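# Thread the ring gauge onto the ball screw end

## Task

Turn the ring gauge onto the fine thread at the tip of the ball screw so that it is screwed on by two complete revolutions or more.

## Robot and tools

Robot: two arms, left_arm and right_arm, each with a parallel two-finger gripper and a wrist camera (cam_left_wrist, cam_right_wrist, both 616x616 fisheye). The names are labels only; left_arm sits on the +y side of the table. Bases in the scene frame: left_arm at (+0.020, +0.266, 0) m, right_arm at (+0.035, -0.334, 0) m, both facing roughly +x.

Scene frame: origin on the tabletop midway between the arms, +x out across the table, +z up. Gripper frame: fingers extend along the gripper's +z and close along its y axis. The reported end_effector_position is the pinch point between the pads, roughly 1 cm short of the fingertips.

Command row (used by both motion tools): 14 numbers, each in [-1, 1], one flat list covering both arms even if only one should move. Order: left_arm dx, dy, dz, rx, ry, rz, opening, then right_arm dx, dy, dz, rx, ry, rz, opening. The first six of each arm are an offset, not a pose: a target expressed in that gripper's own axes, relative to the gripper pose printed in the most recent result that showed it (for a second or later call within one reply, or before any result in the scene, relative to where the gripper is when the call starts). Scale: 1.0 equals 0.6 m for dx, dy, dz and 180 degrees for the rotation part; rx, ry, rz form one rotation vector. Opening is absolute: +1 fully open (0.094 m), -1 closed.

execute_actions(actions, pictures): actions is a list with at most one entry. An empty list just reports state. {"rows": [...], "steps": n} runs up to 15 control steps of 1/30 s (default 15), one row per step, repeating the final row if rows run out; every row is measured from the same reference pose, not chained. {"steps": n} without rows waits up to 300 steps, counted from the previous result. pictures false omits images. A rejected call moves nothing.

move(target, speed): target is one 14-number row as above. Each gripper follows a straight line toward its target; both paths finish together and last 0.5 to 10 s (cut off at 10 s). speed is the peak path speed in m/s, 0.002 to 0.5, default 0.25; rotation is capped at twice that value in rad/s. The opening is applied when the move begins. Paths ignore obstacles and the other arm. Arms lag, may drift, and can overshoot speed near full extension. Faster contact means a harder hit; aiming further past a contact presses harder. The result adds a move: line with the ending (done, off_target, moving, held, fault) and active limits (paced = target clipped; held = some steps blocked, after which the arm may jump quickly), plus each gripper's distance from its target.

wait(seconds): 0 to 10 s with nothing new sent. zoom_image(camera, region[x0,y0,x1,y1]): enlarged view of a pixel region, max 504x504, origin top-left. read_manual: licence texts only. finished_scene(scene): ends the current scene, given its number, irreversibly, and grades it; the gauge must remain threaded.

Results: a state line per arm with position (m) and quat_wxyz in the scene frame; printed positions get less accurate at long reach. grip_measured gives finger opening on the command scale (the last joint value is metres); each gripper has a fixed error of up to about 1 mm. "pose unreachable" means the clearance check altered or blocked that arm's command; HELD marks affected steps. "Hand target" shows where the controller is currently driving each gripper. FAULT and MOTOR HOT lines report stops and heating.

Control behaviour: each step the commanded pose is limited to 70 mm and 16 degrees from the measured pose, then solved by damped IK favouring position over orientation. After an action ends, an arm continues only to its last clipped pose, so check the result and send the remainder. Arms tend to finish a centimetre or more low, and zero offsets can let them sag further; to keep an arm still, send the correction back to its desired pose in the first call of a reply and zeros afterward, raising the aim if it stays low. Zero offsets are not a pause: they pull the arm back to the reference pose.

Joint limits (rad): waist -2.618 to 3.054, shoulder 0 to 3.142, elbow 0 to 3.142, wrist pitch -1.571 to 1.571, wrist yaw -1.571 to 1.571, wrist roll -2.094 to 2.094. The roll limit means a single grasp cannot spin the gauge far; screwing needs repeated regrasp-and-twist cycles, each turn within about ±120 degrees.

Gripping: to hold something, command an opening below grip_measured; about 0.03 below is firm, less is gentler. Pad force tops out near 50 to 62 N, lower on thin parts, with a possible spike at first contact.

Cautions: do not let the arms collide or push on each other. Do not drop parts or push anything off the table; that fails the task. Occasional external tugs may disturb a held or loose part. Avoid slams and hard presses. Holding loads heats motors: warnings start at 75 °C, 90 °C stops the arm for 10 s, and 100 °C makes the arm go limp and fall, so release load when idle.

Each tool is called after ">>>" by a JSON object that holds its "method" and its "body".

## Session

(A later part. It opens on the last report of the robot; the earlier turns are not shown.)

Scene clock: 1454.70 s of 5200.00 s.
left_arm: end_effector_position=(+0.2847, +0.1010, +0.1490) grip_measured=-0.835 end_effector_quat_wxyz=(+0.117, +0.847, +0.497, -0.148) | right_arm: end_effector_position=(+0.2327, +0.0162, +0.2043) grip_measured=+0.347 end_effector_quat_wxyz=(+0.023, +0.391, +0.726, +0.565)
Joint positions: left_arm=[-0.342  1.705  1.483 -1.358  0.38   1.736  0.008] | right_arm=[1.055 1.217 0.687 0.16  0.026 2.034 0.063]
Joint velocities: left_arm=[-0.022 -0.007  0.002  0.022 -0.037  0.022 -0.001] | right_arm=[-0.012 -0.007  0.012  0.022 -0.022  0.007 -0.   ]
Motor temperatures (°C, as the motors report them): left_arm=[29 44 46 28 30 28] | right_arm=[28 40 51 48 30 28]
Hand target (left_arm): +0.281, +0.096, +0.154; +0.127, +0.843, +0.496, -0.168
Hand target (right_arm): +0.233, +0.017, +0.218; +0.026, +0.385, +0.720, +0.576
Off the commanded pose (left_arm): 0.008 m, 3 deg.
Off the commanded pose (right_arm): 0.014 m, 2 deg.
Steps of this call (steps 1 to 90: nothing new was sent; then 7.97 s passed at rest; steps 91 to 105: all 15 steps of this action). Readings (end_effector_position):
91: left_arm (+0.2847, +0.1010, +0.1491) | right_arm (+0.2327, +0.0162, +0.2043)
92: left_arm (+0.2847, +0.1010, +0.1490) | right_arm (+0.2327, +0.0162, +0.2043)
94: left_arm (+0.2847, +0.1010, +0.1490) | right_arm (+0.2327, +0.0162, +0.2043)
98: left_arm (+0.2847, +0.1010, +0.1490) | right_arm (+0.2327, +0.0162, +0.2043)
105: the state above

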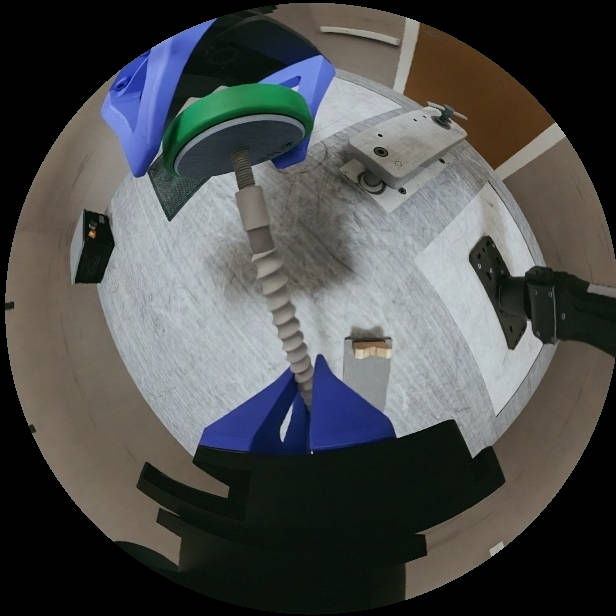

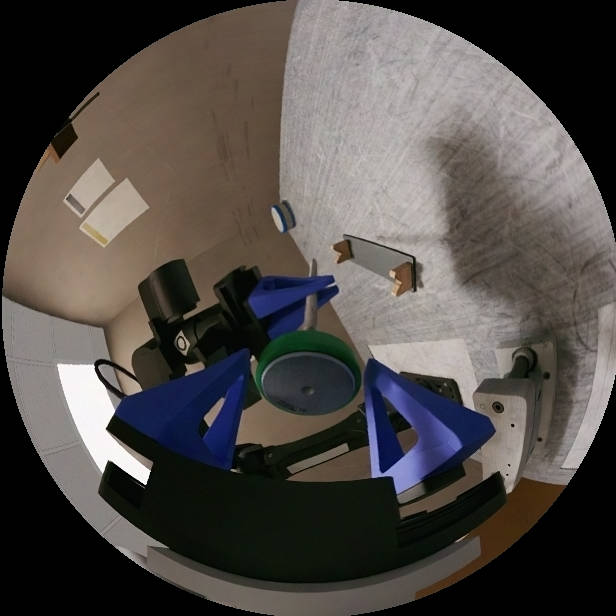

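>>> {"method": "execute_actions", "body": {"actions": [{"rows": [[-0.013,0,-0.004,0.001,-0.014,-0.001,-0.88,0.0099,0.0198,-0.006,-0.0082,0.0041,-0.03,0.4],[-0.013,0,-0.004,0.001,-0.014,-0.001,-0.88,0.0099,0.0198,-0.006,-0.0082,0.0041,-0.06,0.4],[-0.013,0,-0.004,0.001,-0.014,-0.001,-0.88,0.0099,0.0198,-0.006,-0.0082,0.0041,-0.09,0.4],[-0.013,0,-0.004,0.001,-0.014,-0.001,-0.88,0.0099,0.0198,-0.006,-0.0555,0.0277,-0.667,0.4]], "steps": 15}], "pictures": false}}

>>> {"method": "execute_actions", "body": {"actions": [{"rows": [[-0.013,0,-0.004,0.001,-0.014,-0.001,-0.88,-0.0042,0.0217,-0.006,-0.0609,-0.0117,-0.667,0.4]], "steps": 15}], "pictures": false}}

>>> {"method": "execute_actions", "body": {"actions": [{"rows": [[-0.013,0,-0.004,0.001,-0.014,-0.001,-0.88,-0.0175,0.0135,-0.006,-0.038,-0.049,-0.667,0.4]], "steps": 9}], "pictures": false}}

>>> {"method": "execute_actions", "body": {"actions": [{"steps": 15}]}}

>>> {"method": "zoom_image", "body": {"camera": "cam_right_wrist", "region": [230, 230, 400, 410]}}

Scene clock: 1473.53 s of 5200.00 s.
left_arm: end_effector_position=(+0.2847, +0.1010, +0.1490) grip_measured=-0.835 end_effector_quat_wxyz=(+0.117, +0.847, +0.497, -0.148) | right_arm: end_effector_position=(+0.2327, +0.0162, +0.2043) grip_measured=+0.397 end_effector_quat_wxyz=(+0.196, +0.147, +0.812, +0.530)
Joint positions: left_arm=[-0.342  1.705  1.483 -1.358  0.38   1.736  0.008] | right_arm=[1.055 1.217 0.687 0.16  0.026 1.405 0.066]
Joint velocities: left_arm=[ 0.007 -0.007 -0.007 -0.022 -0.066  0.007 -0.001] | right_arm=[-0.007 -0.012  0.002  0.051  0.037 -1.311 -0.001]
Motor temperatures (°C, as the motors report them): left_arm=[29 44 46 28 30 28] | right_arm=[28 40 51 48 30 28]
Hand target (left_arm): +0.281, +0.096, +0.154; +0.127, +0.843, +0.496, -0.167
Hand target (right_arm): +0.233, +0.017, +0.218; +0.255, +0.062, +0.814, +0.519
Off the commanded pose (left_arm): 0.008 m, 3 deg.
Off the commanded pose (right_arm): 0.014 m, 85 deg; orientation clipped at the last step of the last action.
Steps of this call (steps 1 to 90: nothing new was sent; then 15.33 s passed at rest; steps 91 to 105: all 15 steps of this action). Readings (end_effector_position):
91: left_arm (+0.2847, +0.1010, +0.1490) | right_arm (+0.2327, +0.0162, +0.2043)
92: left_arm (+0.2847, +0.1010, +0.1490) | right_arm (+0.2327, +0.0162, +0.2043)
94: left_arm (+0.2847, +0.1010, +0.1490) | right_arm (+0.2327, +0.0162, +0.2043)
98: left_arm (+0.2847, +0.1010, +0.1490) | right_arm (+0.2327, +0.0162, +0.2043)
105: the state above

Scene clock: 1474.03 s of 5200.00 s.
left_arm: end_effector_position=(+0.2847, +0.1010, +0.1490) grip_measured=-0.835 end_effector_quat_wxyz=(+0.117, +0.847, +0.497, -0.148) | right_arm: end_effector_position=(+0.2327, +0.0162, +0.2043) grip_measured=+0.397 end_effector_quat_wxyz=(+0.365, -0.138, +0.813, +0.431)
Joint positions: left_arm=[-0.342  1.705  1.483 -1.358  0.38   1.736  0.008] | right_arm=[1.055 1.217 0.687 0.16  0.026 0.71  0.066]
Joint velocities: left_arm=[ 0.002 -0.007  0.017 -0.022 -0.037 -0.007 -0.001] | right_arm=[ 0.007  0.002 -0.002  0.022 -0.007 -1.341  0.001]
Motor temperatures (°C, as the motors report them): left_arm=[29 44 46 28 30 28] | right_arm=[28 40 51 48 30 28]
Hand target (left_arm): +0.281, +0.096, +0.154; +0.127, +0.843, +0.496, -0.167
Hand target (right_arm): +0.234, +0.017, +0.218; +0.417, -0.219, +0.786, +0.401
Off the commanded pose (left_arm): 0.008 m, 3 deg.
Off the commanded pose (right_arm): 0.014 m, 81 deg; orientation clipped at the last step of the last action.
Steps of this call (steps 1 to 15: all 15 steps of this action). Readings (end_effector_position):
1: left_arm (+0.2847, +0.1010, +0.1490) | right_arm (+0.2327, +0.0162, +0.2043)
2: left_arm (+0.2847, +0.1010, +0.1490) | right_arm (+0.2327, +0.0162, +0.2043)
4: left_arm (+0.2847, +0.1010, +0.1490) | right_arm (+0.2327, +0.0162, +0.2043)
8: left_arm (+0.2847, +0.1010, +0.1490) | right_arm (+0.2327, +0.0162, +0.2043)
15: the state above

Scene clock: 1474.33 s of 5200.00 s.
left_arm: end_effector_position=(+0.2847, +0.1010, +0.1490) grip_measured=-0.835 end_effector_quat_wxyz=(+0.117, +0.847, +0.497, -0.148) | right_arm: end_effector_position=(+0.2327, +0.0162, +0.2043) grip_measured=+0.397 end_effector_quat_wxyz=(+0.448, -0.306, +0.766, +0.345)
Joint positions: left_arm=[-0.342  1.705  1.483 -1.358  0.38   1.736  0.008] | right_arm=[1.055 1.217 0.687 0.16  0.026 0.287 0.066]
Joint velocities: left_arm=[ 0.007 -0.012  0.002  0.037 -0.037  0.007  0.   ] | right_arm=[-0.002 -0.007 -0.007  0.007 -0.022 -1.355  0.001]
Motor temperatures (°C, as the motors report them): left_arm=[29 44 46 28 30 28] | right_arm=[28 40 51 48 30 28]
Hand target (left_arm): +0.281, +0.096, +0.154; +0.127, +0.843, +0.496, -0.167
Hand target (right_arm): +0.234, +0.017, +0.218; +0.492, -0.378, +0.724, +0.303
Off the commanded pose (left_arm): 0.008 m, 3 deg.
Off the commanded pose (right_arm): 0.014 m, 97 deg; orientation clipped at the last step of the last action.
Steps of this call (steps 1 to 9: all 9 steps of this action). Readings (end_effector_position):
1: left_arm (+0.2847, +0.1010, +0.1490) | right_arm (+0.2327, +0.0162, +0.2043)
2: left_arm (+0.2847, +0.1010, +0.1490) | right_arm (+0.2327, +0.0162, +0.2043)
4: left_arm (+0.2847, +0.1010, +0.1490) | right_arm (+0.2327, +0.0162, +0.2043)
8: left_arm (+0.2847, +0.1010, +0.1490) | right_arm (+0.2327, +0.0162, +0.2043)
9: the state above

Scene clock: 1474.83 s of 5200.00 s.
left_arm: end_effector_position=(+0.2847, +0.1010, +0.1490) grip_measured=-0.835 end_effector_quat_wxyz=(+0.117, +0.847, +0.497, -0.148) | right_arm: end_effector_position=(+0.2327, +0.0162, +0.2043) grip_measured=+0.397 end_effector_quat_wxyz=(+0.479, -0.378, +0.733, +0.300)
Joint positions: left_arm=[-0.342  1.705  1.483 -1.358  0.38   1.736  0.008] | right_arm=[1.055 1.217 0.687 0.16  0.026 0.094 0.066]
Joint velocities: left_arm=[ 0.007  0.022  0.012 -0.007 -0.007  0.022  0.   ] | right_arm=[-0.017 -0.017 -0.022 -0.066 -0.022 -0.066  0.001]
Motor temperatures (°C, as the motors report them): left_arm=[29 44 46 28 30 28] | right_arm=[28 40 51 48 30 28]
Hand target (left_arm): +0.281, +0.096, +0.154; +0.127, +0.843, +0.496, -0.167
Hand target (right_arm): +0.234, +0.017, +0.218; +0.492, -0.378, +0.724, +0.303
Off the commanded pose (left_arm): 0.008 m, 3 deg.
Off the commanded pose (right_arm): 0.014 m, 85 deg; orientation clipped at the last step of the last action.
Steps of this call (steps 1 to 15: nothing new was sent). Readings (end_effector_position):
1: left_arm (+0.2847, +0.1010, +0.1490) | right_arm (+0.2327, +0.0162, +0.2043)
2: left_arm (+0.2847, +0.1010, +0.1490) | right_arm (+0.2327, +0.0162, +0.2043)
4: left_arm (+0.2847, +0.1010, +0.1490) | right_arm (+0.2327, +0.0162, +0.2043)
8: left_arm (+0.2847, +0.1010, +0.1490) | right_arm (+0.2327, +0.0162, +0.2043)
15: the state above

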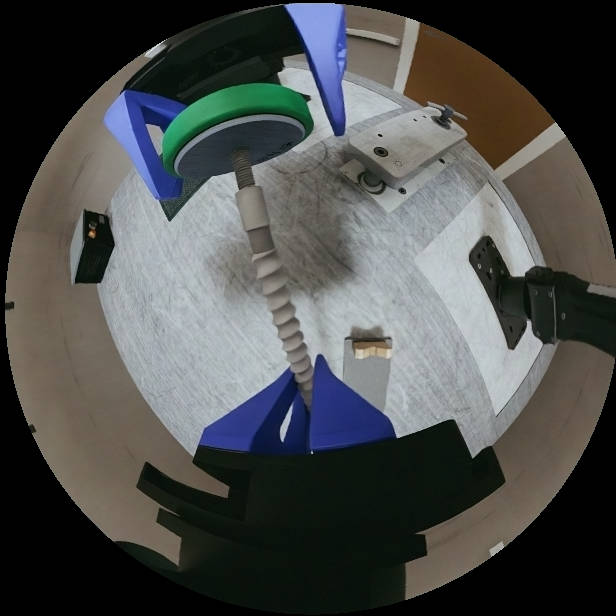

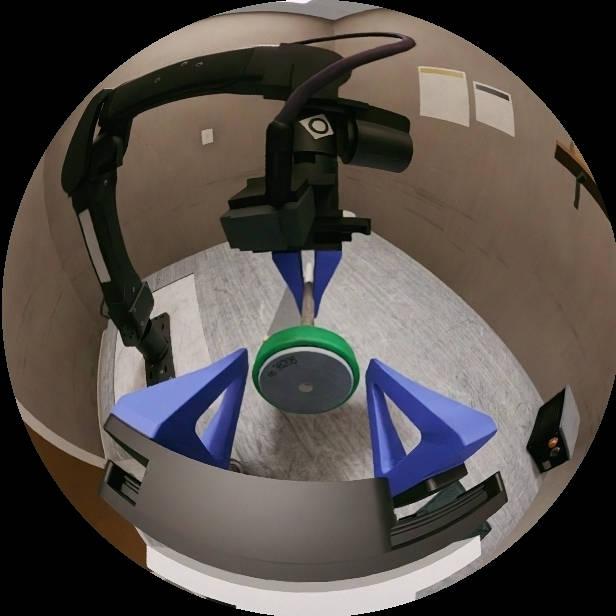

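Region (230, 230, 400, 410) of cam_right_wrist's 616x616 image, scaled by 2.800, with more detail than that image has.

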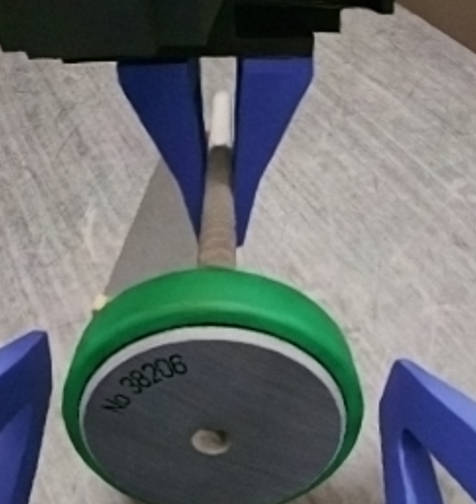

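>>> {"method": "execute_actions", "body": {"actions": [{"rows": [[-0.013,0,-0.004,0.001,-0.014,-0.001,-0.88,-0.022,0.0021,-0.006,-0.0009,-0.0092,-0.03,0.4],[-0.013,0,-0.004,0.001,-0.014,-0.001,-0.88,-0.022,0.0021,-0.006,-0.0009,-0.0092,-0.06,0.4],[-0.013,0,-0.004,0.001,-0.014,-0.001,-0.88,-0.022,0.0021,-0.006,-0.0009,-0.0092,-0.09,0.4],[-0.013,0,-0.004,0.001,-0.014,-0.001,-0.88,-0.022,0.0021,-0.006,-0.0058,-0.0617,-0.667,0.4]], "steps": 15}], "pictures": false}}

>>> {"method": "execute_actions", "body": {"actions": [{"rows": [[-0.013,0,-0.004,0.001,-0.014,-0.001,-0.88,-0.019,-0.0112,-0.006,0.0316,-0.0534,-0.667,0.4]], "steps": 8}], "pictures": false}}

>>> {"method": "execute_actions", "body": {"actions": [{"steps": 15}]}}

>>> {"method": "zoom_image", "body": {"camera": "cam_right_wrist", "region": [230, 230, 400, 410]}}

Scene clock: 1495.80 s of 5200.00 s.
left_arm: end_effector_position=(+0.2847, +0.1010, +0.1490) grip_measured=-0.835 end_effector_quat_wxyz=(+0.117, +0.847, +0.497, -0.148) | right_arm: end_effector_position=(+0.2328, +0.0161, +0.2043) grip_measured=+0.397 end_effector_quat_wxyz=(+0.550, -0.594, +0.572, +0.129)
Joint positions: left_arm=[-0.342  1.705  1.483 -1.358  0.38   1.736  0.008] | right_arm=[ 1.055  1.217  0.687  0.16   0.027 -0.563  0.066]
Joint velocities: left_arm=[-0.002  0.017 -0.007  0.066  0.051 -0.051  0.001] | right_arm=[ 0.012  0.007 -0.007 -0.007 -0.051 -1.487 -0.001]
Motor temperatures (°C, as the motors report them): left_arm=[29 44 46 28 30 28] | right_arm=[28 40 51 48 30 28]
Hand target (left_arm): +0.281, +0.096, +0.154; +0.127, +0.843, +0.496, -0.167
Hand target (right_arm): +0.233, +0.017, +0.218; +0.573, -0.643, +0.503, +0.075
Off the commanded pose (left_arm): 0.008 m, 3 deg.
Off the commanded pose (right_arm): 0.014 m, 83 deg; orientation clipped at the last step of the last action.
Steps of this call (steps 1 to 90: nothing new was sent; then 17.47 s passed at rest; steps 91 to 105: all 15 steps of this action). Readings (end_effector_position):
91: left_arm (+0.2847, +0.1010, +0.1490) | right_arm (+0.2327, +0.0162, +0.2043)
92: left_arm (+0.2847, +0.1010, +0.1490) | right_arm (+0.2327, +0.0162, +0.2043)
94: left_arm (+0.2847, +0.1010, +0.1490) | right_arm (+0.2328, +0.0161, +0.2043)
98: left_arm (+0.2847, +0.1010, +0.1490) | right_arm (+0.2328, +0.0161, +0.2043)
105: the state above

Scene clock: 1496.07 s of 5200.00 s.
left_arm: end_effector_position=(+0.2847, +0.1010, +0.1490) grip_measured=-0.835 end_effector_quat_wxyz=(+0.117, +0.847, +0.497, -0.148) | right_arm: end_effector_position=(+0.2330, +0.0160, +0.2043) grip_measured=+0.397 end_effector_quat_wxyz=(-0.565, +0.693, -0.448, -0.021)
Joint positions: left_arm=[-0.342  1.705  1.483 -1.358  0.38   1.736  0.008] | right_arm=[ 1.055  1.217  0.687  0.16   0.028 -0.949  0.066]
Joint velocities: left_arm=[-0.017 -0.002 -0.027 -0.051  0.066 -0.11  -0.001] | right_arm=[-0.007 -0.012 -0.002 -0.051 -0.037 -1.473 -0.001]
Motor temperatures (°C, as the motors report them): left_arm=[29 44 46 28 30 28] | right_arm=[28 40 51 48 30 28]
Hand target (left_arm): +0.281, +0.096, +0.154; +0.127, +0.843, +0.496, -0.167
Hand target (right_arm): +0.233, +0.017, +0.218; -0.576, +0.727, -0.371, +0.037
Off the commanded pose (left_arm): 0.008 m, 3 deg.
Off the commanded pose (right_arm): 0.014 m, 99 deg; orientation clipped at the last step of the last action.
Steps of this call (steps 1 to 8: all 8 steps of this action). Readings (end_effector_position):
1: left_arm (+0.2847, +0.1010, +0.1490) | right_arm (+0.2328, +0.0161, +0.2043)
2: left_arm (+0.2847, +0.1010, +0.1490) | right_arm (+0.2329, +0.0161, +0.2043)
4: left_arm (+0.2847, +0.1010, +0.1490) | right_arm (+0.2330, +0.0160, +0.2043)
8: the state above

Scene clock: 1496.57 s of 5200.00 s.
left_arm: end_effector_position=(+0.2847, +0.1010, +0.1490) grip_measured=-0.835 end_effector_quat_wxyz=(+0.117, +0.847, +0.497, -0.148) | right_arm: end_effector_position=(+0.2330, +0.0160, +0.2043) grip_measured=+0.397 end_effector_quat_wxyz=(-0.564, +0.734, -0.377, +0.035)
Joint positions: left_arm=[-0.342  1.705  1.483 -1.358  0.38   1.736  0.008] | right_arm=[ 1.055  1.217  0.687  0.16   0.028 -1.146  0.066]
Joint velocities: left_arm=[-0.007  0.007  0.002  0.007  0.007  0.066 -0.001] | right_arm=[-0.002 -0.012 -0.022 -0.007  0.007  0.037 -0.   ]
Motor temperatures (°C, as the motors report them): left_arm=[29 44 46 28 30 28] | right_arm=[28 40 51 48 30 28]
Hand target (left_arm): +0.281, +0.096, +0.154; +0.127, +0.843, +0.496, -0.167
Hand target (right_arm): +0.233, +0.017, +0.218; -0.576, +0.727, -0.371, +0.038
Off the commanded pose (left_arm): 0.008 m, 3 deg.
Off the commanded pose (right_arm): 0.014 m, 87 deg; orientation clipped at the last step of the last action.
Steps of this call (steps 1 to 15: nothing new was sent). Readings (end_effector_position):
1: left_arm (+0.2847, +0.1010, +0.1490) | right_arm (+0.2330, +0.0160, +0.2043)
2: left_arm (+0.2847, +0.1010, +0.1490) | right_arm (+0.2330, +0.0160, +0.2043)
4: left_arm (+0.2847, +0.1010, +0.1490) | right_arm (+0.2330, +0.0160, +0.2043)
8: left_arm (+0.2847, +0.1010, +0.1490) | right_arm (+0.2330, +0.0160, +0.2043)
15: the state above

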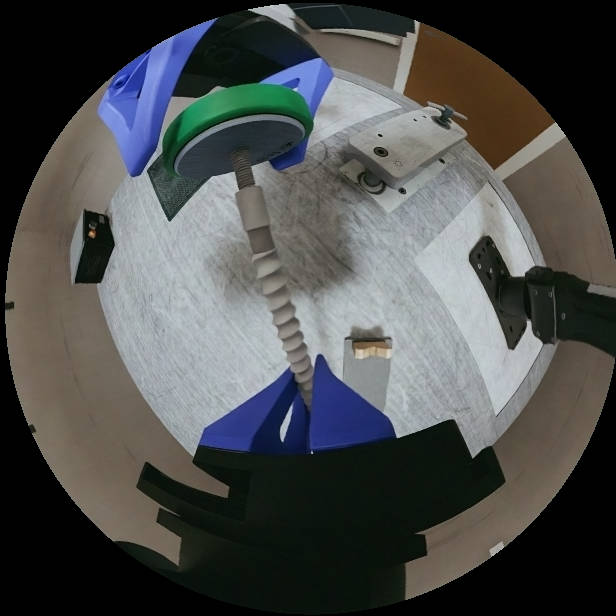

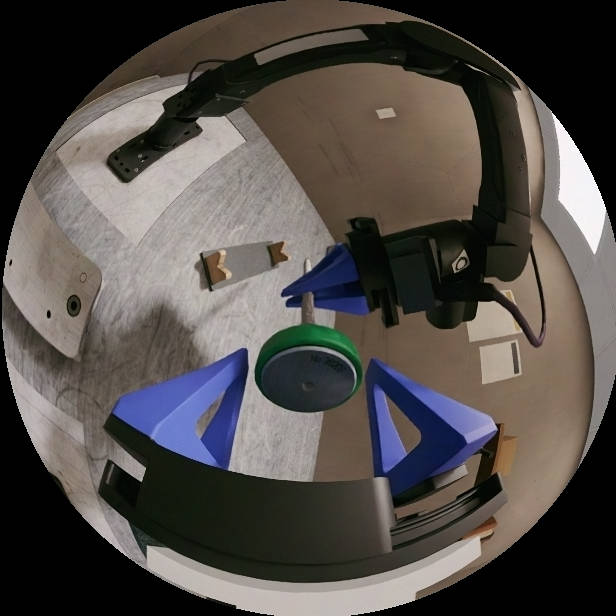

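Region (230, 230, 400, 410) of cam_right_wrist's 616x616 image, scaled by 2.800, with more detail than that image has.

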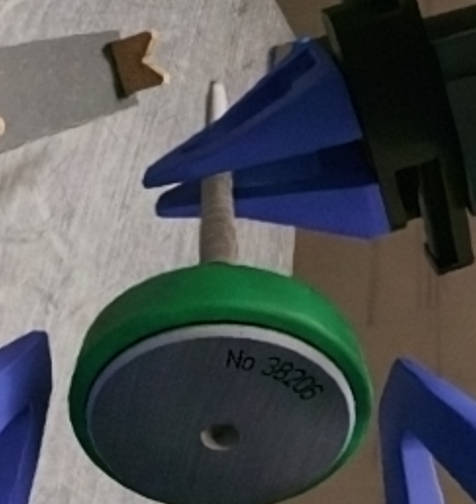

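>>> {"method": "execute_actions", "body": {"actions": [{"rows": [[-0.008,0,-0.004,0.001,-0.0085,-0.001,-0.88,-0.0115,-0.0117,-0.006,0.0012,-0.0072,0,0.4]], "steps": 15}], "pictures": false}}

>>> {"method": "execute_actions", "body": {"actions": [{"steps": 25}]}}

>>> {"method": "zoom_image", "body": {"camera": "cam_right_wrist", "region": [230, 230, 400, 410]}}

Scene clock: 1535.80 s of 5200.00 s.
left_arm: end_effector_position=(+0.2854, +0.1032, +0.1481) grip_measured=-0.835 end_effector_quat_wxyz=(+0.113, +0.848, +0.498, -0.143) | right_arm: end_effector_position=(+0.2314, +0.0162, +0.2027) grip_measured=+0.397 end_effector_quat_wxyz=(-0.561, +0.738, -0.374, +0.033)
Joint positions: left_arm=[-0.342  1.705  1.483 -1.358  0.367  1.736  0.008] | right_arm=[ 1.055  1.217  0.687  0.153  0.019 -1.153  0.066]
Joint velocities: left_arm=[-0.012  0.007 -0.007 -0.051  0.007 -0.022  0.001] | right_arm=[ 0.007  0.002  0.012 -0.037 -0.037 -0.022  0.   ]
Motor temperatures (°C, as the motors report them): left_arm=[29 44 46 28 30 28] | right_arm=[28 40 51 48 30 28]
Hand target (left_arm): +0.283, +0.098, +0.153; +0.122, +0.844, +0.497, -0.160
Hand target (right_arm): +0.230, +0.018, +0.214; -0.570, +0.733, -0.371, +0.027
Off the commanded pose (left_arm): 0.008 m, 2 deg.
Off the commanded pose (right_arm): 0.012 m, 1 deg.
Steps of this call (steps 1 to 90: nothing new was sent; then 35.73 s passed at rest; steps 91 to 105: all 15 steps of this action). Readings (end_effector_position):
91: left_arm (+0.2848, +0.1013, +0.1489) | right_arm (+0.2328, +0.0160, +0.2041)
92: left_arm (+0.2849, +0.1016, +0.1488) | right_arm (+0.2325, +0.0161, +0.2039)
94: left_arm (+0.2851, +0.1023, +0.1485) | right_arm (+0.2321, +0.0161, +0.2034)
98: left_arm (+0.2853, +0.1029, +0.1483) | right_arm (+0.2316, +0.0162, +0.2029)
105: the state above

Scene clock: 1536.63 s of 5200.00 s.
left_arm: end_effector_position=(+0.2855, +0.1032, +0.1481) grip_measured=-0.835 end_effector_quat_wxyz=(+0.113, +0.848, +0.498, -0.143) | right_arm: end_effector_position=(+0.2313, +0.0162, +0.2026) grip_measured=+0.397 end_effector_quat_wxyz=(-0.561, +0.738, -0.373, +0.033)
Joint positions: left_arm=[-0.342  1.705  1.483 -1.358  0.366  1.736  0.008] | right_arm=[ 1.055  1.217  0.687  0.153  0.019 -1.153  0.066]
Joint velocities: left_arm=[-0.007  0.007  0.002 -0.022 -0.037  0.022 -0.001] | right_arm=[-0.002  0.002 -0.002  0.037 -0.037 -0.051  0.   ]
Motor temperatures (°C, as the motors report them): left_arm=[29 44 46 28 30 28] | right_arm=[28 40 51 48 30 28]
Hand target (left_arm): +0.283, +0.098, +0.153; +0.122, +0.844, +0.497, -0.160
Hand target (right_arm): +0.230, +0.018, +0.214; -0.570, +0.733, -0.371, +0.027
Off the commanded pose (left_arm): 0.008 m, 2 deg.
Off the commanded pose (right_arm): 0.012 m, 1 deg.
Steps of this call (steps 1 to 25: nothing new was sent). Readings (end_effector_position):
1: left_arm (+0.2854, +0.1032, +0.1481) | right_arm (+0.2314, +0.0162, +0.2027)
2: left_arm (+0.2854, +0.1032, +0.1481) | right_arm (+0.2313, +0.0163, +0.2027)
4: left_arm (+0.2854, +0.1032, +0.1481) | right_arm (+0.2313, +0.0162, +0.2026)
8: left_arm (+0.2855, +0.1032, +0.1481) | right_arm (+0.2313, +0.0162, +0.2026)
25: the state above

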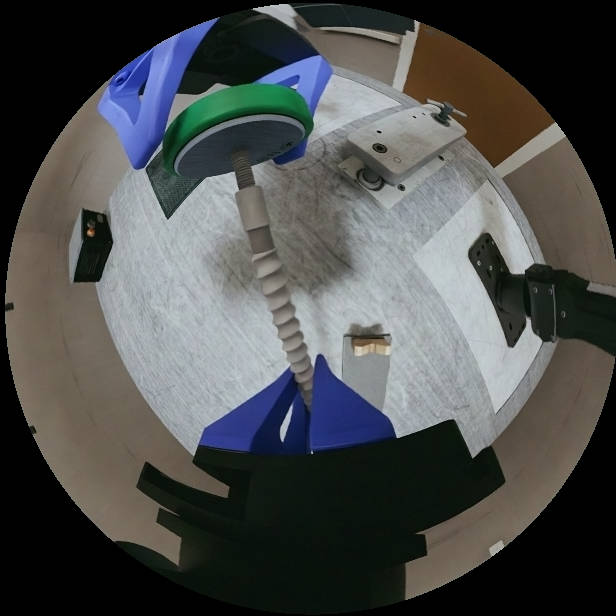

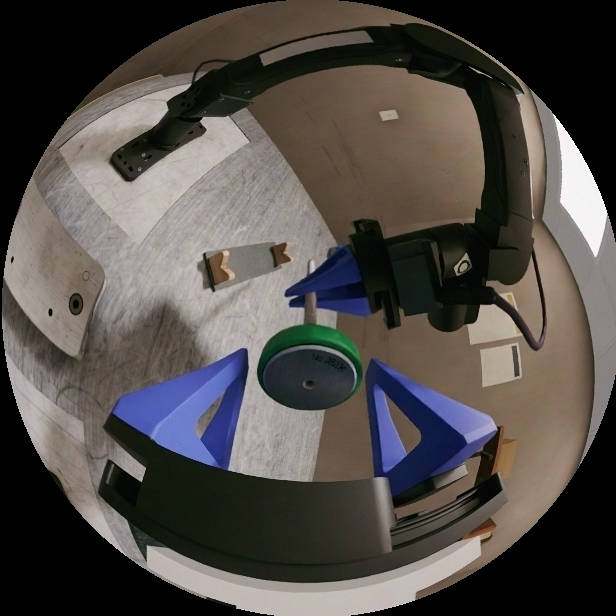

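Region (230, 230, 400, 410) of cam_right_wrist's 616x616 image, scaled by 2.800, with more detail than that image has.

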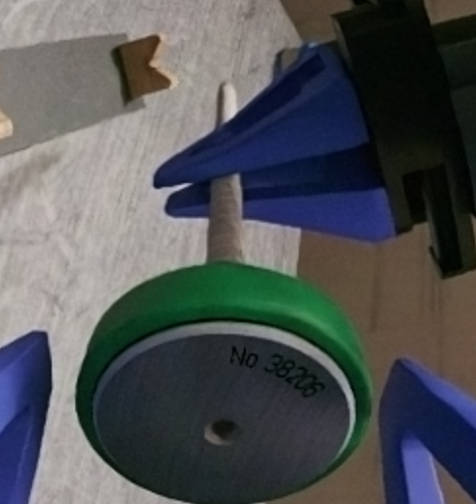

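>>> {"method": "execute_actions", "body": {"actions": [{"rows": [[-0.013,0,-0.004,0.001,-0.014,-0.001,-0.88,-0.009,-0.0202,-0.006,0.0084,-0.0037,-0.03,0.35],[-0.013,0,-0.004,0.001,-0.014,-0.001,-0.88,-0.009,-0.0202,-0.006,0.0084,-0.0037,-0.06,0.35],[-0.013,0,-0.004,0.001,-0.014,-0.001,-0.88,-0.009,-0.0202,-0.006,0.0084,-0.0037,-0.09,0.35],[-0.013,0,-0.004,0.001,-0.014,-0.001,-0.88,-0.009,-0.0202,-0.006,0.0567,-0.0251,-0.667,0.35]], "steps": 15}], "pictures": false}}

>>> {"method": "execute_actions", "body": {"actions": [{"steps": 20}]}}

>>> {"method": "zoom_image", "body": {"camera": "cam_right_wrist", "region": [230, 230, 400, 410]}}

Scene clock: 1545.27 s of 5200.00 s.
left_arm: end_effector_position=(+0.2855, +0.1032, +0.1481) grip_measured=-0.835 end_effector_quat_wxyz=(+0.113, +0.848, +0.498, -0.143) | right_arm: end_effector_position=(+0.2315, +0.0161, +0.2026) grip_measured=+0.353 end_effector_quat_wxyz=(-0.519, +0.819, -0.113, +0.215)
Joint positions: left_arm=[-0.342  1.705  1.483 -1.358  0.366  1.736  0.008] | right_arm=[ 1.055  1.217  0.687  0.153  0.021 -1.818  0.064]
Joint velocities: left_arm=[-0.007 -0.022 -0.007 -0.037 -0.037 -0.022 -0.001] | right_arm=[ 0.007  0.012 -0.007 -0.007 -0.022 -1.341  0.   ]
Motor temperatures (°C, as the motors report them): left_arm=[29 44 46 28 30 28] | right_arm=[28 40 51 47 30 28]
Hand target (left_arm): +0.282, +0.098, +0.153; +0.122, +0.844, +0.496, -0.162
Hand target (right_arm): +0.232, +0.017, +0.216; -0.507, +0.817, -0.028, +0.272
Off the commanded pose (left_arm): 0.008 m, 3 deg.
Off the commanded pose (right_arm): 0.014 m, 83 deg; orientation clipped at the last step of the last action.
Steps of this call (steps 1 to 90: nothing new was sent; then 5.13 s passed at rest; steps 91 to 105: all 15 steps of this action). Readings (end_effector_position):
91: left_arm (+0.2855, +0.1032, +0.1481) | right_arm (+0.2313, +0.0162, +0.2026)
92: left_arm (+0.2855, +0.1032, +0.1481) | right_arm (+0.2313, +0.0162, +0.2026)
94: left_arm (+0.2855, +0.1032, +0.1481) | right_arm (+0.2314, +0.0162, +0.2026)
98: left_arm (+0.2855, +0.1032, +0.1481) | right_arm (+0.2315, +0.0161, +0.2026)
105: the state above

Scene clock: 1545.93 s of 5200.00 s.
left_arm: end_effector_position=(+0.2855, +0.1032, +0.1481) grip_measured=-0.835 end_effector_quat_wxyz=(+0.113, +0.848, +0.498, -0.143) | right_arm: end_effector_position=(+0.2315, +0.0161, +0.2026) grip_measured=+0.353 end_effector_quat_wxyz=(-0.495, +0.827, -0.029, +0.266)
Joint positions: left_arm=[-0.342  1.705  1.483 -1.358  0.366  1.736  0.008] | right_arm=[ 1.055  1.217  0.687  0.153  0.021 -2.02   0.064]
Joint velocities: left_arm=[ 0.002  0.012  0.007  0.037 -0.037  0.037  0.   ] | right_arm=[-0.002  0.012  0.022 -0.037 -0.095 -0.022  0.   ]
Motor temperatures (°C, as the motors report them): left_arm=[29 44 46 28 30 28] | right_arm=[28 40 51 47 30 28]
Hand target (left_arm): +0.282, +0.098, +0.153; +0.122, +0.844, +0.496, -0.162
Hand target (right_arm): +0.232, +0.017, +0.216; -0.507, +0.817, -0.028, +0.272
Off the commanded pose (left_arm): 0.008 m, 3 deg.
Off the commanded pose (right_arm): 0.014 m, 71 deg; orientation clipped at the last step of the last action.
Steps of this call (steps 1 to 20: nothing new was sent). Readings (end_effector_position):
1: left_arm (+0.2855, +0.1032, +0.1481) | right_arm (+0.2315, +0.0161, +0.2026)
2: left_arm (+0.2855, +0.1032, +0.1481) | right_arm (+0.2315, +0.0161, +0.2026)
4: left_arm (+0.2855, +0.1032, +0.1481) | right_arm (+0.2315, +0.0161, +0.2026)
8: left_arm (+0.2855, +0.1032, +0.1481) | right_arm (+0.2315, +0.0161, +0.2026)
20: the state above

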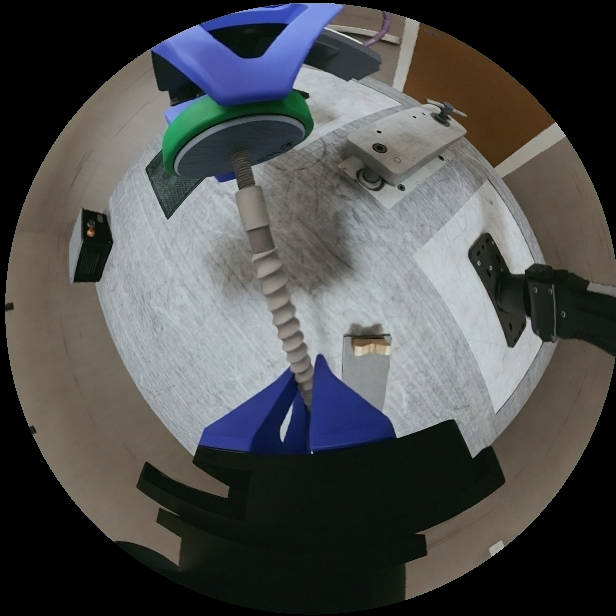

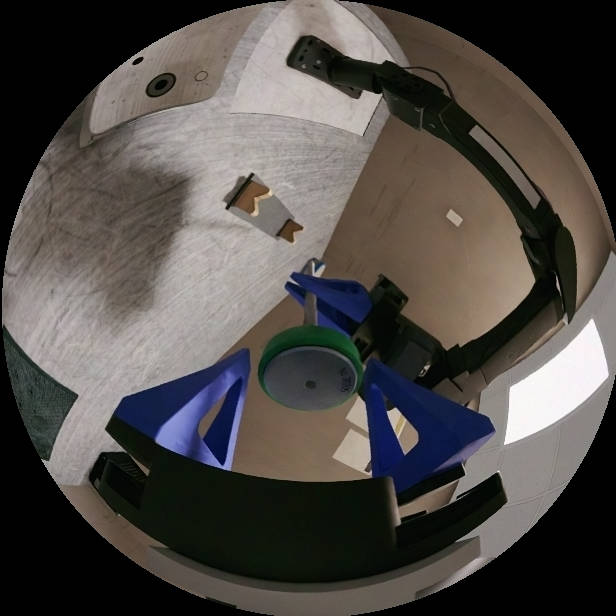

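Region (230, 230, 400, 410) of cam_right_wrist's 616x616 image, scaled by 2.800, with more detail than that image has.

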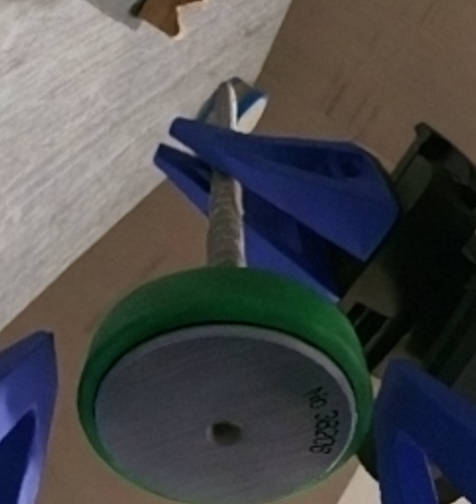

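>>> {"method": "execute_actions", "body": {"actions": [{"rows": [[-0.013,0,-0.004,0.001,-0.014,-0.001,-0.88,0.0124,-0.0257,-0.006,0.0126,0.0061,0,0.3]], "steps": 15}], "pictures": false}}

>>> {"method": "execute_actions", "body": {"actions": [{"steps": 15}], "pictures": false}}

Scene clock: 1552.83 s of 5200.00 s.
left_arm: end_effector_position=(+0.2855, +0.1032, +0.1481) grip_measured=-0.835 end_effector_quat_wxyz=(+0.113, +0.848, +0.498, -0.143) | right_arm: end_effector_position=(+0.2317, +0.0165, +0.2037) grip_measured=+0.303 end_effector_quat_wxyz=(-0.497, +0.825, -0.029, +0.267)
Joint positions: left_arm=[-0.342  1.705  1.483 -1.358  0.366  1.736  0.008] | right_arm=[ 1.055  1.217  0.687  0.157  0.021 -2.022  0.061]
Joint velocities: left_arm=[ 0.007  0.017  0.007  0.022  0.022 -0.007 -0.   ] | right_arm=[ 0.002 -0.022 -0.007 -0.007  0.007  0.051  0.001]
Motor temperatures (°C, as the motors report them): left_arm=[29 44 46 28 30 28] | right_arm=[28 40 51 47 30 28]
Hand target (left_arm): +0.282, +0.098, +0.153; +0.122, +0.844, +0.496, -0.162
Hand target (right_arm): +0.233, +0.018, +0.220; -0.511, +0.814, -0.029, +0.275
Off the commanded pose (left_arm): 0.008 m, 3 deg.
Off the commanded pose (right_arm): 0.016 m, 2 deg.
Steps of this call (steps 1 to 90: nothing new was sent; then 3.40 s passed at rest; steps 91 to 105: all 15 steps of this action). Readings (end_effector_position):
91: left_arm (+0.2855, +0.1032, +0.1481) | right_arm (+0.2315, +0.0161, +0.2027)
92: left_arm (+0.2855, +0.1032, +0.1481) | right_arm (+0.2316, +0.0162, +0.2029)
94: left_arm (+0.2855, +0.1032, +0.1481) | right_arm (+0.2316, +0.0163, +0.2032)
98: left_arm (+0.2855, +0.1032, +0.1481) | right_arm (+0.2317, +0.0164, +0.2035)
105: the state above

Scene clock: 1553.33 s of 5200.00 s.
left_arm: end_effector_position=(+0.2855, +0.1032, +0.1481) grip_measured=-0.835 end_effector_quat_wxyz=(+0.113, +0.848, +0.498, -0.143) | right_arm: end_effector_position=(+0.2317, +0.0165, +0.2038) grip_measured=+0.303 end_effector_quat_wxyz=(-0.497, +0.825, -0.029, +0.267)
Joint positions: left_arm=[-0.342  1.705  1.483 -1.358  0.366  1.736  0.008] | right_arm=[ 1.055  1.217  0.687  0.158  0.021 -2.022  0.061]
Joint velocities: left_arm=[-0.012  0.027 -0.012  0.022  0.037  0.007  0.   ] | right_arm=[-0.002 -0.027 -0.022  0.066  0.007 -0.11  -0.002]
Motor temperatures (°C, as the motors report them): left_arm=[29 44 46 28 30 28] | right_arm=[28 40 51 47 30 28]
Hand target (left_arm): +0.282, +0.098, +0.153; +0.122, +0.844, +0.496, -0.162
Hand target (right_arm): +0.233, +0.018, +0.220; -0.511, +0.814, -0.029, +0.275
Off the commanded pose (left_arm): 0.008 m, 3 deg.
Off the commanded pose (right_arm): 0.016 m, 2 deg.
Steps of this call (steps 1 to 15: nothing new was sent). Readings (end_effector_position):
1: left_arm (+0.2855, +0.1032, +0.1481) | right_arm (+0.2317, +0.0165, +0.2037)
2: left_arm (+0.2855, +0.1032, +0.1481) | right_arm (+0.2317, +0.0165, +0.2037)
4: left_arm (+0.2855, +0.1032, +0.1481) | right_arm (+0.2317, +0.0165, +0.2038)
8: left_arm (+0.2855, +0.1032, +0.1481) | right_arm (+0.2317, +0.0165, +0.2038)
15: the state above

>>> {"method": "execute_actions", "body": {"actions": [{"rows": [[-0.013,0,-0.004,0.001,-0.014,-0.001,-0.88,0.0096,-0.0199,-0.006,0.0083,0.004,0,0.24],[-0.013,0,-0.004,0.001,-0.014,-0.001,-0.88,0.0096,-0.0199,-0.006,0.0083,0.004,0,0.19],[-0.013,0,-0.004,0.001,-0.014,-0.001,-0.88,0.0096,-0.0199,-0.006,0.0083,0.004,0,0.15],[-0.013,0,-0.004,0.001,-0.014,-0.001,-0.88,0.0096,-0.0199,-0.006,0.0083,0.004,0,0.13],[-0.013,0,-0.004,0.001,-0.014,-0.001,-0.88,0.0096,-0.0199,-0.006,0.0083,0.004,0,0.11],[-0.013,0,-0.004,0.001,-0.014,-0.001,-0.88,0.0096,-0.0199,-0.006,0.0083,0.004,0,0.095],[-0.013,0,-0.004,0.001,-0.014,-0.001,-0.88,0.0096,-0.0199,-0.006,0.0083,0.004,0,0.08],[-0.013,0,-0.004,0.001,-0.014,-0.001,-0.88,0.0096,-0.0199,-0.006,0.0083,0.004,0,0.065],[-0.013,0,-0.004,0.001,-0.014,-0.001,-0.88,0.0096,-0.0199,-0.006,0.0083,0.004,0,0.05],[-0.013,0,-0.004,0.001,-0.014,-0.001,-0.88,0.0096,-0.0199,-0.006,0.0083,0.004,0,0.04],[-0.018,0,-0.004,0.001,-0.016,0.001,-0.88,0.0096,-0.0199,-0.006,0.0083,0.004,0,0.04],[-0.023,0,-0.004,0.001,-0.018,0.0025,-0.88,0.0096,-0.0199,-0.006,0.0083,0.004,0,0.04]], "steps": 15}], "pictures": false}}

>>> {"method": "execute_actions", "body": {"actions": [{"rows": [[-0.023,0,-0.004,0.001,-0.018,0.0025,-0.88,0.0096,-0.0199,-0.006,0.0083,0.004,0.03,0.04],[-0.023,0,-0.004,0.001,-0.018,0.0025,-0.88,0.0096,-0.0199,-0.006,0.0083,0.004,0.06,0.04],[-0.023,0,-0.004,0.001,-0.018,0.0025,-0.88,0.0096,-0.0199,-0.006,0.0083,0.004,0.09,0.04],[-0.023,0,-0.004,0.001,-0.018,0.0025,-0.88,0.0096,-0.0199,-0.006,0.0567,0.025,0.667,0.04]], "steps": 15}], "pictures": false}}

>>> {"method": "execute_actions", "body": {"actions": [{"rows": [[-0.023,0,-0.004,0.001,-0.018,0.0025,-0.88,-0.0038,-0.0218,-0.006,0.0607,-0.0127,0.667,0.04]], "steps": 15}], "pictures": false}}

>>> {"method": "execute_actions", "body": {"actions": [{"rows": [[-0.023,0,-0.004,0.001,-0.018,0.0025,-0.88,-0.0168,-0.0144,-0.006,0.0388,-0.0484,0.667,0.04]], "steps": 15}], "pictures": false}}

>>> {"method": "execute_actions", "body": {"actions": [{"rows": [[-0.023,0,-0.004,0.001,-0.018,0.0025,-0.88,-0.0221,-0.0003,-0.006,-0.0013,-0.062,0.667,0.04]], "steps": 15}], "pictures": false}}

>>> {"method": "execute_actions", "body": {"actions": [{"rows": [[-0.023,0,-0.004,0.001,-0.018,0.0025,-0.88,-0.0171,0.0141,-0.006,-0.0411,-0.0464,0.667,0.04]], "steps": 15}], "pictures": false}}

>>> {"method": "execute_actions", "body": {"actions": [{"rows": [[-0.023,0,-0.004,0.001,-0.018,0.0025,-0.88,-0.0038,0.0218,-0.006,-0.0614,-0.0084,0.667,0.04]], "steps": 8}], "pictures": false}}

>>> {"method": "execute_actions", "body": {"actions": [{"steps": 15}]}}

>>> {"method": "zoom_image", "body": {"camera": "cam_left_wrist", "region": [170, 60, 300, 190]}}

Scene clock: 1598.70 s of 5200.00 s.
left_arm: end_effector_position=(+0.2854, +0.1031, +0.1482) grip_measured=-0.835 end_effector_quat_wxyz=(+0.113, +0.848, +0.498, -0.143) | right_arm: end_effector_position=(+0.2317, +0.0165, +0.2038) grip_measured=+0.080 end_effector_quat_wxyz=(-0.497, +0.825, -0.028, +0.268)
Joint positions: left_arm=[-0.342  1.705  1.483 -1.358  0.367  1.736  0.008] | right_arm=[ 1.055  1.217  0.687  0.158  0.021 -2.023  0.051]
Joint velocities: left_arm=[-0.022  0.012 -0.002 -0.007 -0.022  0.037  0.   ] | right_arm=[-0.002  0.012 -0.012  0.007  0.037  0.037 -0.   ]
Motor temperatures (°C, as the motors report them): left_arm=[29 44 46 28 30 28] | right_arm=[28 40 52 48 30 28]
Hand target (left_arm): +0.279, +0.093, +0.155; +0.126, +0.846, +0.491, -0.167
Hand target (right_arm): +0.233, +0.018, +0.217; -0.507, +0.817, -0.028, +0.273
Off the commanded pose (left_arm): 0.014 m, 3 deg.
Off the commanded pose (right_arm): 0.014 m, 2 deg.
Steps of this call (steps 1 to 90: nothing new was sent; then 41.87 s passed at rest; steps 91 to 105: all 15 steps of this action). Readings (end_effector_position):
91: left_arm (+0.2855, +0.1032, +0.1481) | right_arm (+0.2317, +0.0165, +0.2038)
92: left_arm (+0.2855, +0.1032, +0.1481) | right_arm (+0.2317, +0.0165, +0.2038)
94: left_arm (+0.2855, +0.1032, +0.1481) | right_arm (+0.2317, +0.0165, +0.2038)
98: left_arm (+0.2855, +0.1032, +0.1481) | right_arm (+0.2317, +0.0165, +0.2038)
105: the state above

Scene clock: 1599.20 s of 5200.00 s.
left_arm: end_effector_position=(+0.2854, +0.1031, +0.1482) grip_measured=-0.835 end_effector_quat_wxyz=(+0.113, +0.848, +0.498, -0.143) | right_arm: end_effector_position=(+0.2317, +0.0165, +0.2038) grip_measured=+0.080 end_effector_quat_wxyz=(-0.555, +0.777, -0.281, +0.102)
Joint positions: left_arm=[-0.342  1.705  1.483 -1.358  0.367  1.736  0.008] | right_arm=[ 1.055  1.217  0.687  0.158  0.021 -1.398  0.051]
Joint velocities: left_arm=[-0.012 -0.007 -0.002  0.051 -0.037 -0.007 -0.001] | right_arm=[ 0.007 -0.002  0.002  0.007 -0.095  1.326 -0.   ]
Motor temperatures (°C, as the motors report them): left_arm=[29 44 46 28 30 28] | right_arm=[28 40 52 48 30 28]
Hand target (left_arm): +0.279, +0.093, +0.155; +0.126, +0.846, +0.491, -0.167
Hand target (right_arm): +0.233, +0.018, +0.217; -0.576, +0.735, -0.355, +0.046
Off the commanded pose (left_arm): 0.014 m, 3 deg.
Off the commanded pose (right_arm): 0.014 m, 85 deg; orientation clipped at the last step of the last action.
Steps of this call (steps 1 to 15: all 15 steps of this action). Readings (end_effector_position):
1: left_arm (+0.2854, +0.1031, +0.1482) | right_arm (+0.2317, +0.0165, +0.2038)
2: left_arm (+0.2854, +0.1031, +0.1482) | right_arm (+0.2317, +0.0165, +0.2038)
4: left_arm (+0.2854, +0.1031, +0.1482) | right_arm (+0.2317, +0.0165, +0.2038)
8: left_arm (+0.2854, +0.1031, +0.1482) | right_arm (+0.2317, +0.0165, +0.2038)
15: the state above

Scene clock: 1599.70 s of 5200.00 s.
left_arm: end_effector_position=(+0.2854, +0.1031, +0.1482) grip_measured=-0.835 end_effector_quat_wxyz=(+0.113, +0.848, +0.498, -0.143) | right_arm: end_effector_position=(+0.2317, +0.0164, +0.2036) grip_measured=+0.080 end_effector_quat_wxyz=(-0.556, +0.637, -0.526, -0.091)
Joint positions: left_arm=[-0.342  1.705  1.483 -1.358  0.367  1.736  0.008] | right_arm=[ 1.055  1.217  0.687  0.157  0.021 -0.71   0.051]
Joint velocities: left_arm=[ 0.002 -0.017 -0.032  0.125 -0.007 -0.007 -0.001] | right_arm=[ 0.007 -0.007 -0.002  0.007  0.007  1.311 -0.001]
Motor temperatures (°C, as the motors report them): left_arm=[29 44 46 28 30 28] | right_arm=[28 40 52 48 30 28]
Hand target (left_arm): +0.279, +0.093, +0.155; +0.126, +0.846, +0.491, -0.167
Hand target (right_arm): +0.233, +0.018, +0.217; -0.558, +0.572, -0.583, -0.151
Off the commanded pose (left_arm): 0.014 m, 3 deg.
Off the commanded pose (right_arm): 0.014 m, 81 deg; orientation clipped at the last step of the last action.
Steps of this call (steps 1 to 15: all 15 steps of this action). Readings (end_effector_position):
1: left_arm (+0.2854, +0.1031, +0.1482) | right_arm (+0.2317, +0.0165, +0.2037)
2: left_arm (+0.2854, +0.1031, +0.1482) | right_arm (+0.2317, +0.0165, +0.2037)
4: left_arm (+0.2854, +0.1031, +0.1482) | right_arm (+0.2317, +0.0165, +0.2037)
8: left_arm (+0.2854, +0.1031, +0.1482) | right_arm (+0.2317, +0.0164, +0.2036)
15: the state above

Scene clock: 1600.20 s of 5200.00 s.
left_arm: end_effector_position=(+0.2854, +0.1029, +0.1482) grip_measured=-0.835 end_effector_quat_wxyz=(+0.113, +0.848, +0.498, -0.144) | right_arm: end_effector_position=(+0.2315, +0.0164, +0.2033) grip_measured=+0.080 end_effector_quat_wxyz=(+0.491, -0.419, +0.712, +0.275)
Joint positions: left_arm=[-0.342  1.705  1.483 -1.358  0.368  1.736  0.008] | right_arm=[ 1.055  1.217  0.687  0.156  0.02  -0.014  0.051]
Joint velocities: left_arm=[-0.002 -0.007  0.012 -0.022 -0.007 -0.037  0.001] | right_arm=[-0.007 -0.002 -0.002 -0.037  0.066  1.326  0.   ]
Motor temperatures (°C, as the motors report them): left_arm=[29 44 46 28 30 28] | right_arm=[28 40 52 48 30 28]
Hand target (left_arm): +0.279, +0.093, +0.155; +0.126, +0.846, +0.491, -0.167
Hand target (right_arm): +0.232, +0.018, +0.217; +0.472, -0.340, +0.743, +0.331
Off the commanded pose (left_arm): 0.014 m, 3 deg.
Off the commanded pose (right_arm): 0.014 m, 81 deg; orientation clipped at the last step of the last action.
Steps of this call (steps 1 to 15: all 15 steps of this action). Readings (end_effector_position):
1: left_arm (+0.2854, +0.1031, +0.1482) | right_arm (+0.2316, +0.0164, +0.2034)
2: left_arm (+0.2854, +0.1029, +0.1482) | right_arm (+0.2316, +0.0164, +0.2034)
4: left_arm (+0.2854, +0.1029, +0.1482) | right_arm (+0.2316, +0.0164, +0.2033)
8: left_arm (+0.2854, +0.1029, +0.1482) | right_arm (+0.2315, +0.0164, +0.2033)
15: the state above

Scene clock: 1600.70 s of 5200.00 s.
left_arm: end_effector_position=(+0.2854, +0.1029, +0.1482) grip_measured=-0.835 end_effector_quat_wxyz=(+0.113, +0.848, +0.498, -0.144) | right_arm: end_effector_position=(+0.2310, +0.0166, +0.2031) grip_measured=+0.080 end_effector_quat_wxyz=(+0.364, -0.147, +0.813, +0.429)
Joint positions: left_arm=[-0.342  1.705  1.483 -1.358  0.368  1.736  0.008] | right_arm=[1.055 1.217 0.687 0.155 0.017 0.695 0.051]
Joint velocities: left_arm=[ 0.007  0.007  0.007 -0.037  0.022 -0.095  0.001] | right_arm=[ 0.002  0.007  0.017 -0.037  0.066  1.311 -0.   ]
Motor temperatures (°C, as the motors report them): left_arm=[29 44 46 28 30 28] | right_arm=[28 40 52 48 30 28]
Hand target (left_arm): +0.279, +0.093, +0.155; +0.127, +0.846, +0.491, -0.167
Hand target (right_arm): +0.232, +0.018, +0.217; +0.327, -0.062, +0.815, +0.475
Off the commanded pose (left_arm): 0.014 m, 3 deg.
Off the commanded pose (right_arm): 0.014 m, 80 deg; orientation clipped at the last step of the last action.
Steps of this call (steps 1 to 15: all 15 steps of this action). Readings (end_effector_position):
1: left_arm (+0.2854, +0.1029, +0.1482) | right_arm (+0.2314, +0.0164, +0.2032)
2: left_arm (+0.2854, +0.1029, +0.1482) | right_arm (+0.2313, +0.0165, +0.2031)
4: left_arm (+0.2854, +0.1029, +0.1482) | right_arm (+0.2312, +0.0166, +0.2031)
8: left_arm (+0.2854, +0.1029, +0.1482) | right_arm (+0.2311, +0.0166, +0.2031)
15: the state above

Scene clock: 1601.20 s of 5200.00 s.
left_arm: end_effector_position=(+0.2854, +0.1029, +0.1482) grip_measured=-0.835 end_effector_quat_wxyz=(+0.113, +0.848, +0.498, -0.144) | right_arm: end_effector_position=(+0.2307, +0.0169, +0.2033) grip_measured=+0.080 end_effector_quat_wxyz=(+0.189, +0.148, +0.813, +0.531)
Joint positions: left_arm=[-0.342  1.705  1.483 -1.358  0.368  1.736  0.008] | right_arm=[1.055 1.217 0.687 0.156 0.014 1.414 0.051]
Joint velocities: left_arm=[-0.022  0.007 -0.002  0.007  0.007 -0.007 -0.   ] | right_arm=[-0.007 -0.027 -0.012 -0.051  0.022  1.37  -0.001]
Motor temperatures (°C, as the motors report them): left_arm=[29 44 46 28 30 28] | right_arm=[28 40 52 48 30 28]
Hand target (left_arm): +0.279, +0.093, +0.155; +0.127, +0.846, +0.491, -0.167
Hand target (right_arm): +0.232, +0.018, +0.217; +0.139, +0.228, +0.784, +0.560
Off the commanded pose (left_arm): 0.014 m, 3 deg.
Off the commanded pose (right_arm): 0.014 m, 80 deg; orientation clipped at the last step of the last action.
Steps of this call (steps 1 to 15: all 15 steps of this action). Readings (end_effector_position):
1: left_arm (+0.2854, +0.1029, +0.1482) | right_arm (+0.2309, +0.0167, +0.2031)
2: left_arm (+0.2854, +0.1029, +0.1482) | right_arm (+0.2308, +0.0168, +0.2031)
4: left_arm (+0.2854, +0.1029, +0.1482) | right_arm (+0.2307, +0.0168, +0.2031)
8: left_arm (+0.2854, +0.1029, +0.1482) | right_arm (+0.2307, +0.0168, +0.2031)
15: the state above

Scene clock: 1601.47 s of 5200.00 s.
left_arm: end_effector_position=(+0.2854, +0.1029, +0.1482) grip_measured=-0.835 end_effector_quat_wxyz=(+0.113, +0.848, +0.498, -0.144) | right_arm: end_effector_position=(+0.2305, +0.0171, +0.2035) grip_measured=+0.080 end_effector_quat_wxyz=(+0.083, +0.301, +0.769, +0.557)
Joint positions: left_arm=[-0.342  1.705  1.483 -1.358  0.368  1.736  0.008] | right_arm=[1.055 1.217 0.687 0.156 0.013 1.8   0.051]
Joint velocities: left_arm=[-0.007 -0.017 -0.002  0.007 -0.022 -0.037  0.   ] | right_arm=[-0.017  0.007  0.007 -0.066 -0.022  1.399 -0.001]
Motor temperatures (°C, as the motors report them): left_arm=[29 44 46 28 30 28] | right_arm=[28 40 52 48 30 28]
Hand target (left_arm): +0.279, +0.093, +0.155; +0.127, +0.846, +0.491, -0.167
Hand target (right_arm): +0.232, +0.018, +0.217; +0.026, +0.373, +0.727, +0.576
Off the commanded pose (left_arm): 0.014 m, 3 deg.
Off the commanded pose (right_arm): 0.014 m, 99 deg; orientation clipped at the last step of the last action.
Steps of this call (steps 1 to 8: all 8 steps of this action). Readings (end_effector_position):
1: left_arm (+0.2854, +0.1029, +0.1482) | right_arm (+0.2306, +0.0170, +0.2033)
2: left_arm (+0.2854, +0.1029, +0.1482) | right_arm (+0.2305, +0.0170, +0.2033)
4: left_arm (+0.2854, +0.1029, +0.1482) | right_arm (+0.2305, +0.0170, +0.2033)
8: the state above

Scene clock: 1601.97 s of 5200.00 s.
left_arm: end_effector_position=(+0.2854, +0.1029, +0.1482) grip_measured=-0.835 end_effector_quat_wxyz=(+0.113, +0.848, +0.498, -0.144) | right_arm: end_effector_position=(+0.2305, +0.0171, +0.2036) grip_measured=+0.080 end_effector_quat_wxyz=(+0.028, +0.374, +0.736, +0.563)
Joint positions: left_arm=[-0.342  1.705  1.483 -1.358  0.368  1.736  0.008] | right_arm=[1.055 1.217 0.687 0.157 0.013 1.996 0.051]
Joint velocities: left_arm=[-0.002 -0.017  0.007 -0.066 -0.007 -0.037  0.   ] | right_arm=[-0.017 -0.007 -0.012  0.022 -0.007  0.022  0.001]
Motor temperatures (°C, as the motors report them): left_arm=[29 44 46 28 30 28] | right_arm=[28 40 52 48 30 28]
Hand target (left_arm): +0.279, +0.093, +0.155; +0.127, +0.846, +0.491, -0.167
Hand target (right_arm): +0.232, +0.018, +0.217; +0.026, +0.373, +0.727, +0.575
Off the commanded pose (left_arm): 0.014 m, 3 deg.
Off the commanded pose (right_arm): 0.013 m, 87 deg; orientation clipped at the last step of the last action.
Steps of this call (steps 1 to 15: nothing new was sent). Readings (end_effector_position):
1: left_arm (+0.2854, +0.1029, +0.1482) | right_arm (+0.2305, +0.0171, +0.2035)
2: left_arm (+0.2854, +0.1029, +0.1482) | right_arm (+0.2305, +0.0171, +0.2035)
4: left_arm (+0.2854, +0.1029, +0.1482) | right_arm (+0.2305, +0.0171, +0.2036)
8: left_arm (+0.2854, +0.1029, +0.1482) | right_arm (+0.2305, +0.0171, +0.2036)
15: the state above

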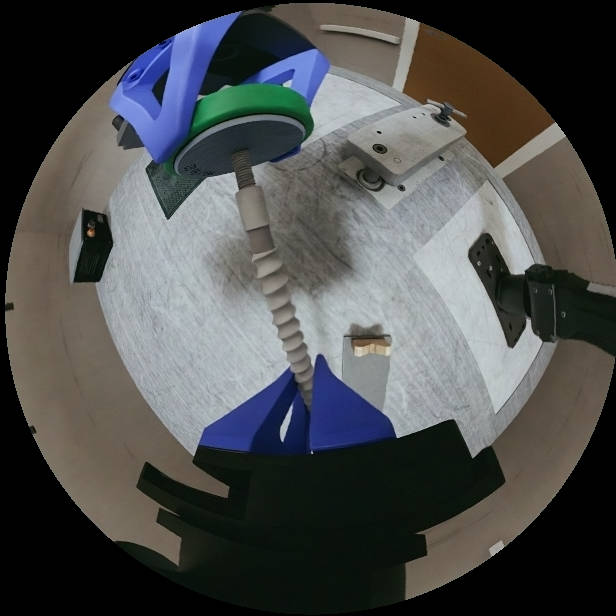

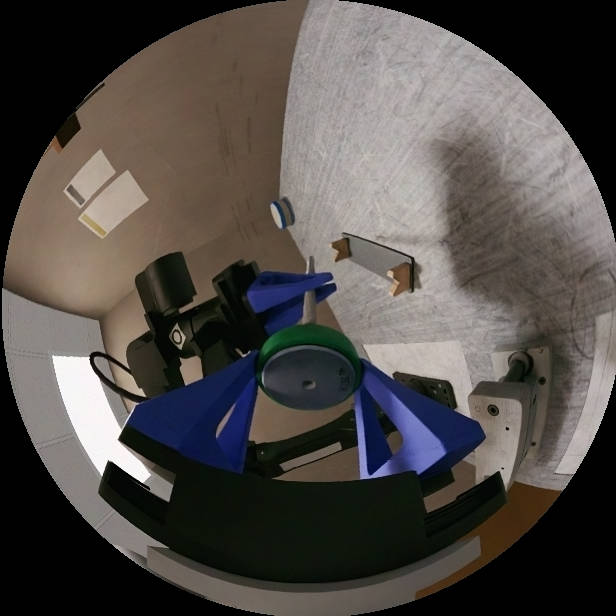

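Region (170, 60, 300, 190) of cam_left_wrist's 616x616 image, scaled by 3.877, with more detail than that image has.

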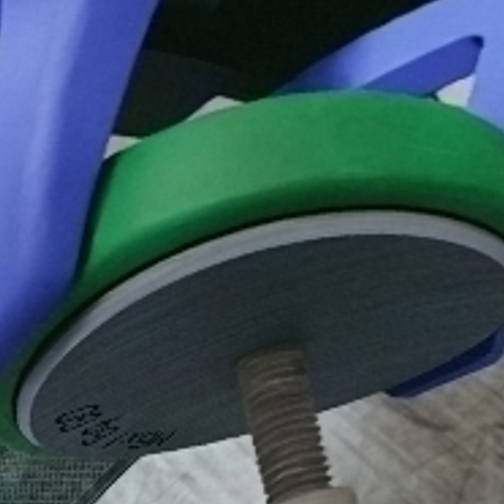

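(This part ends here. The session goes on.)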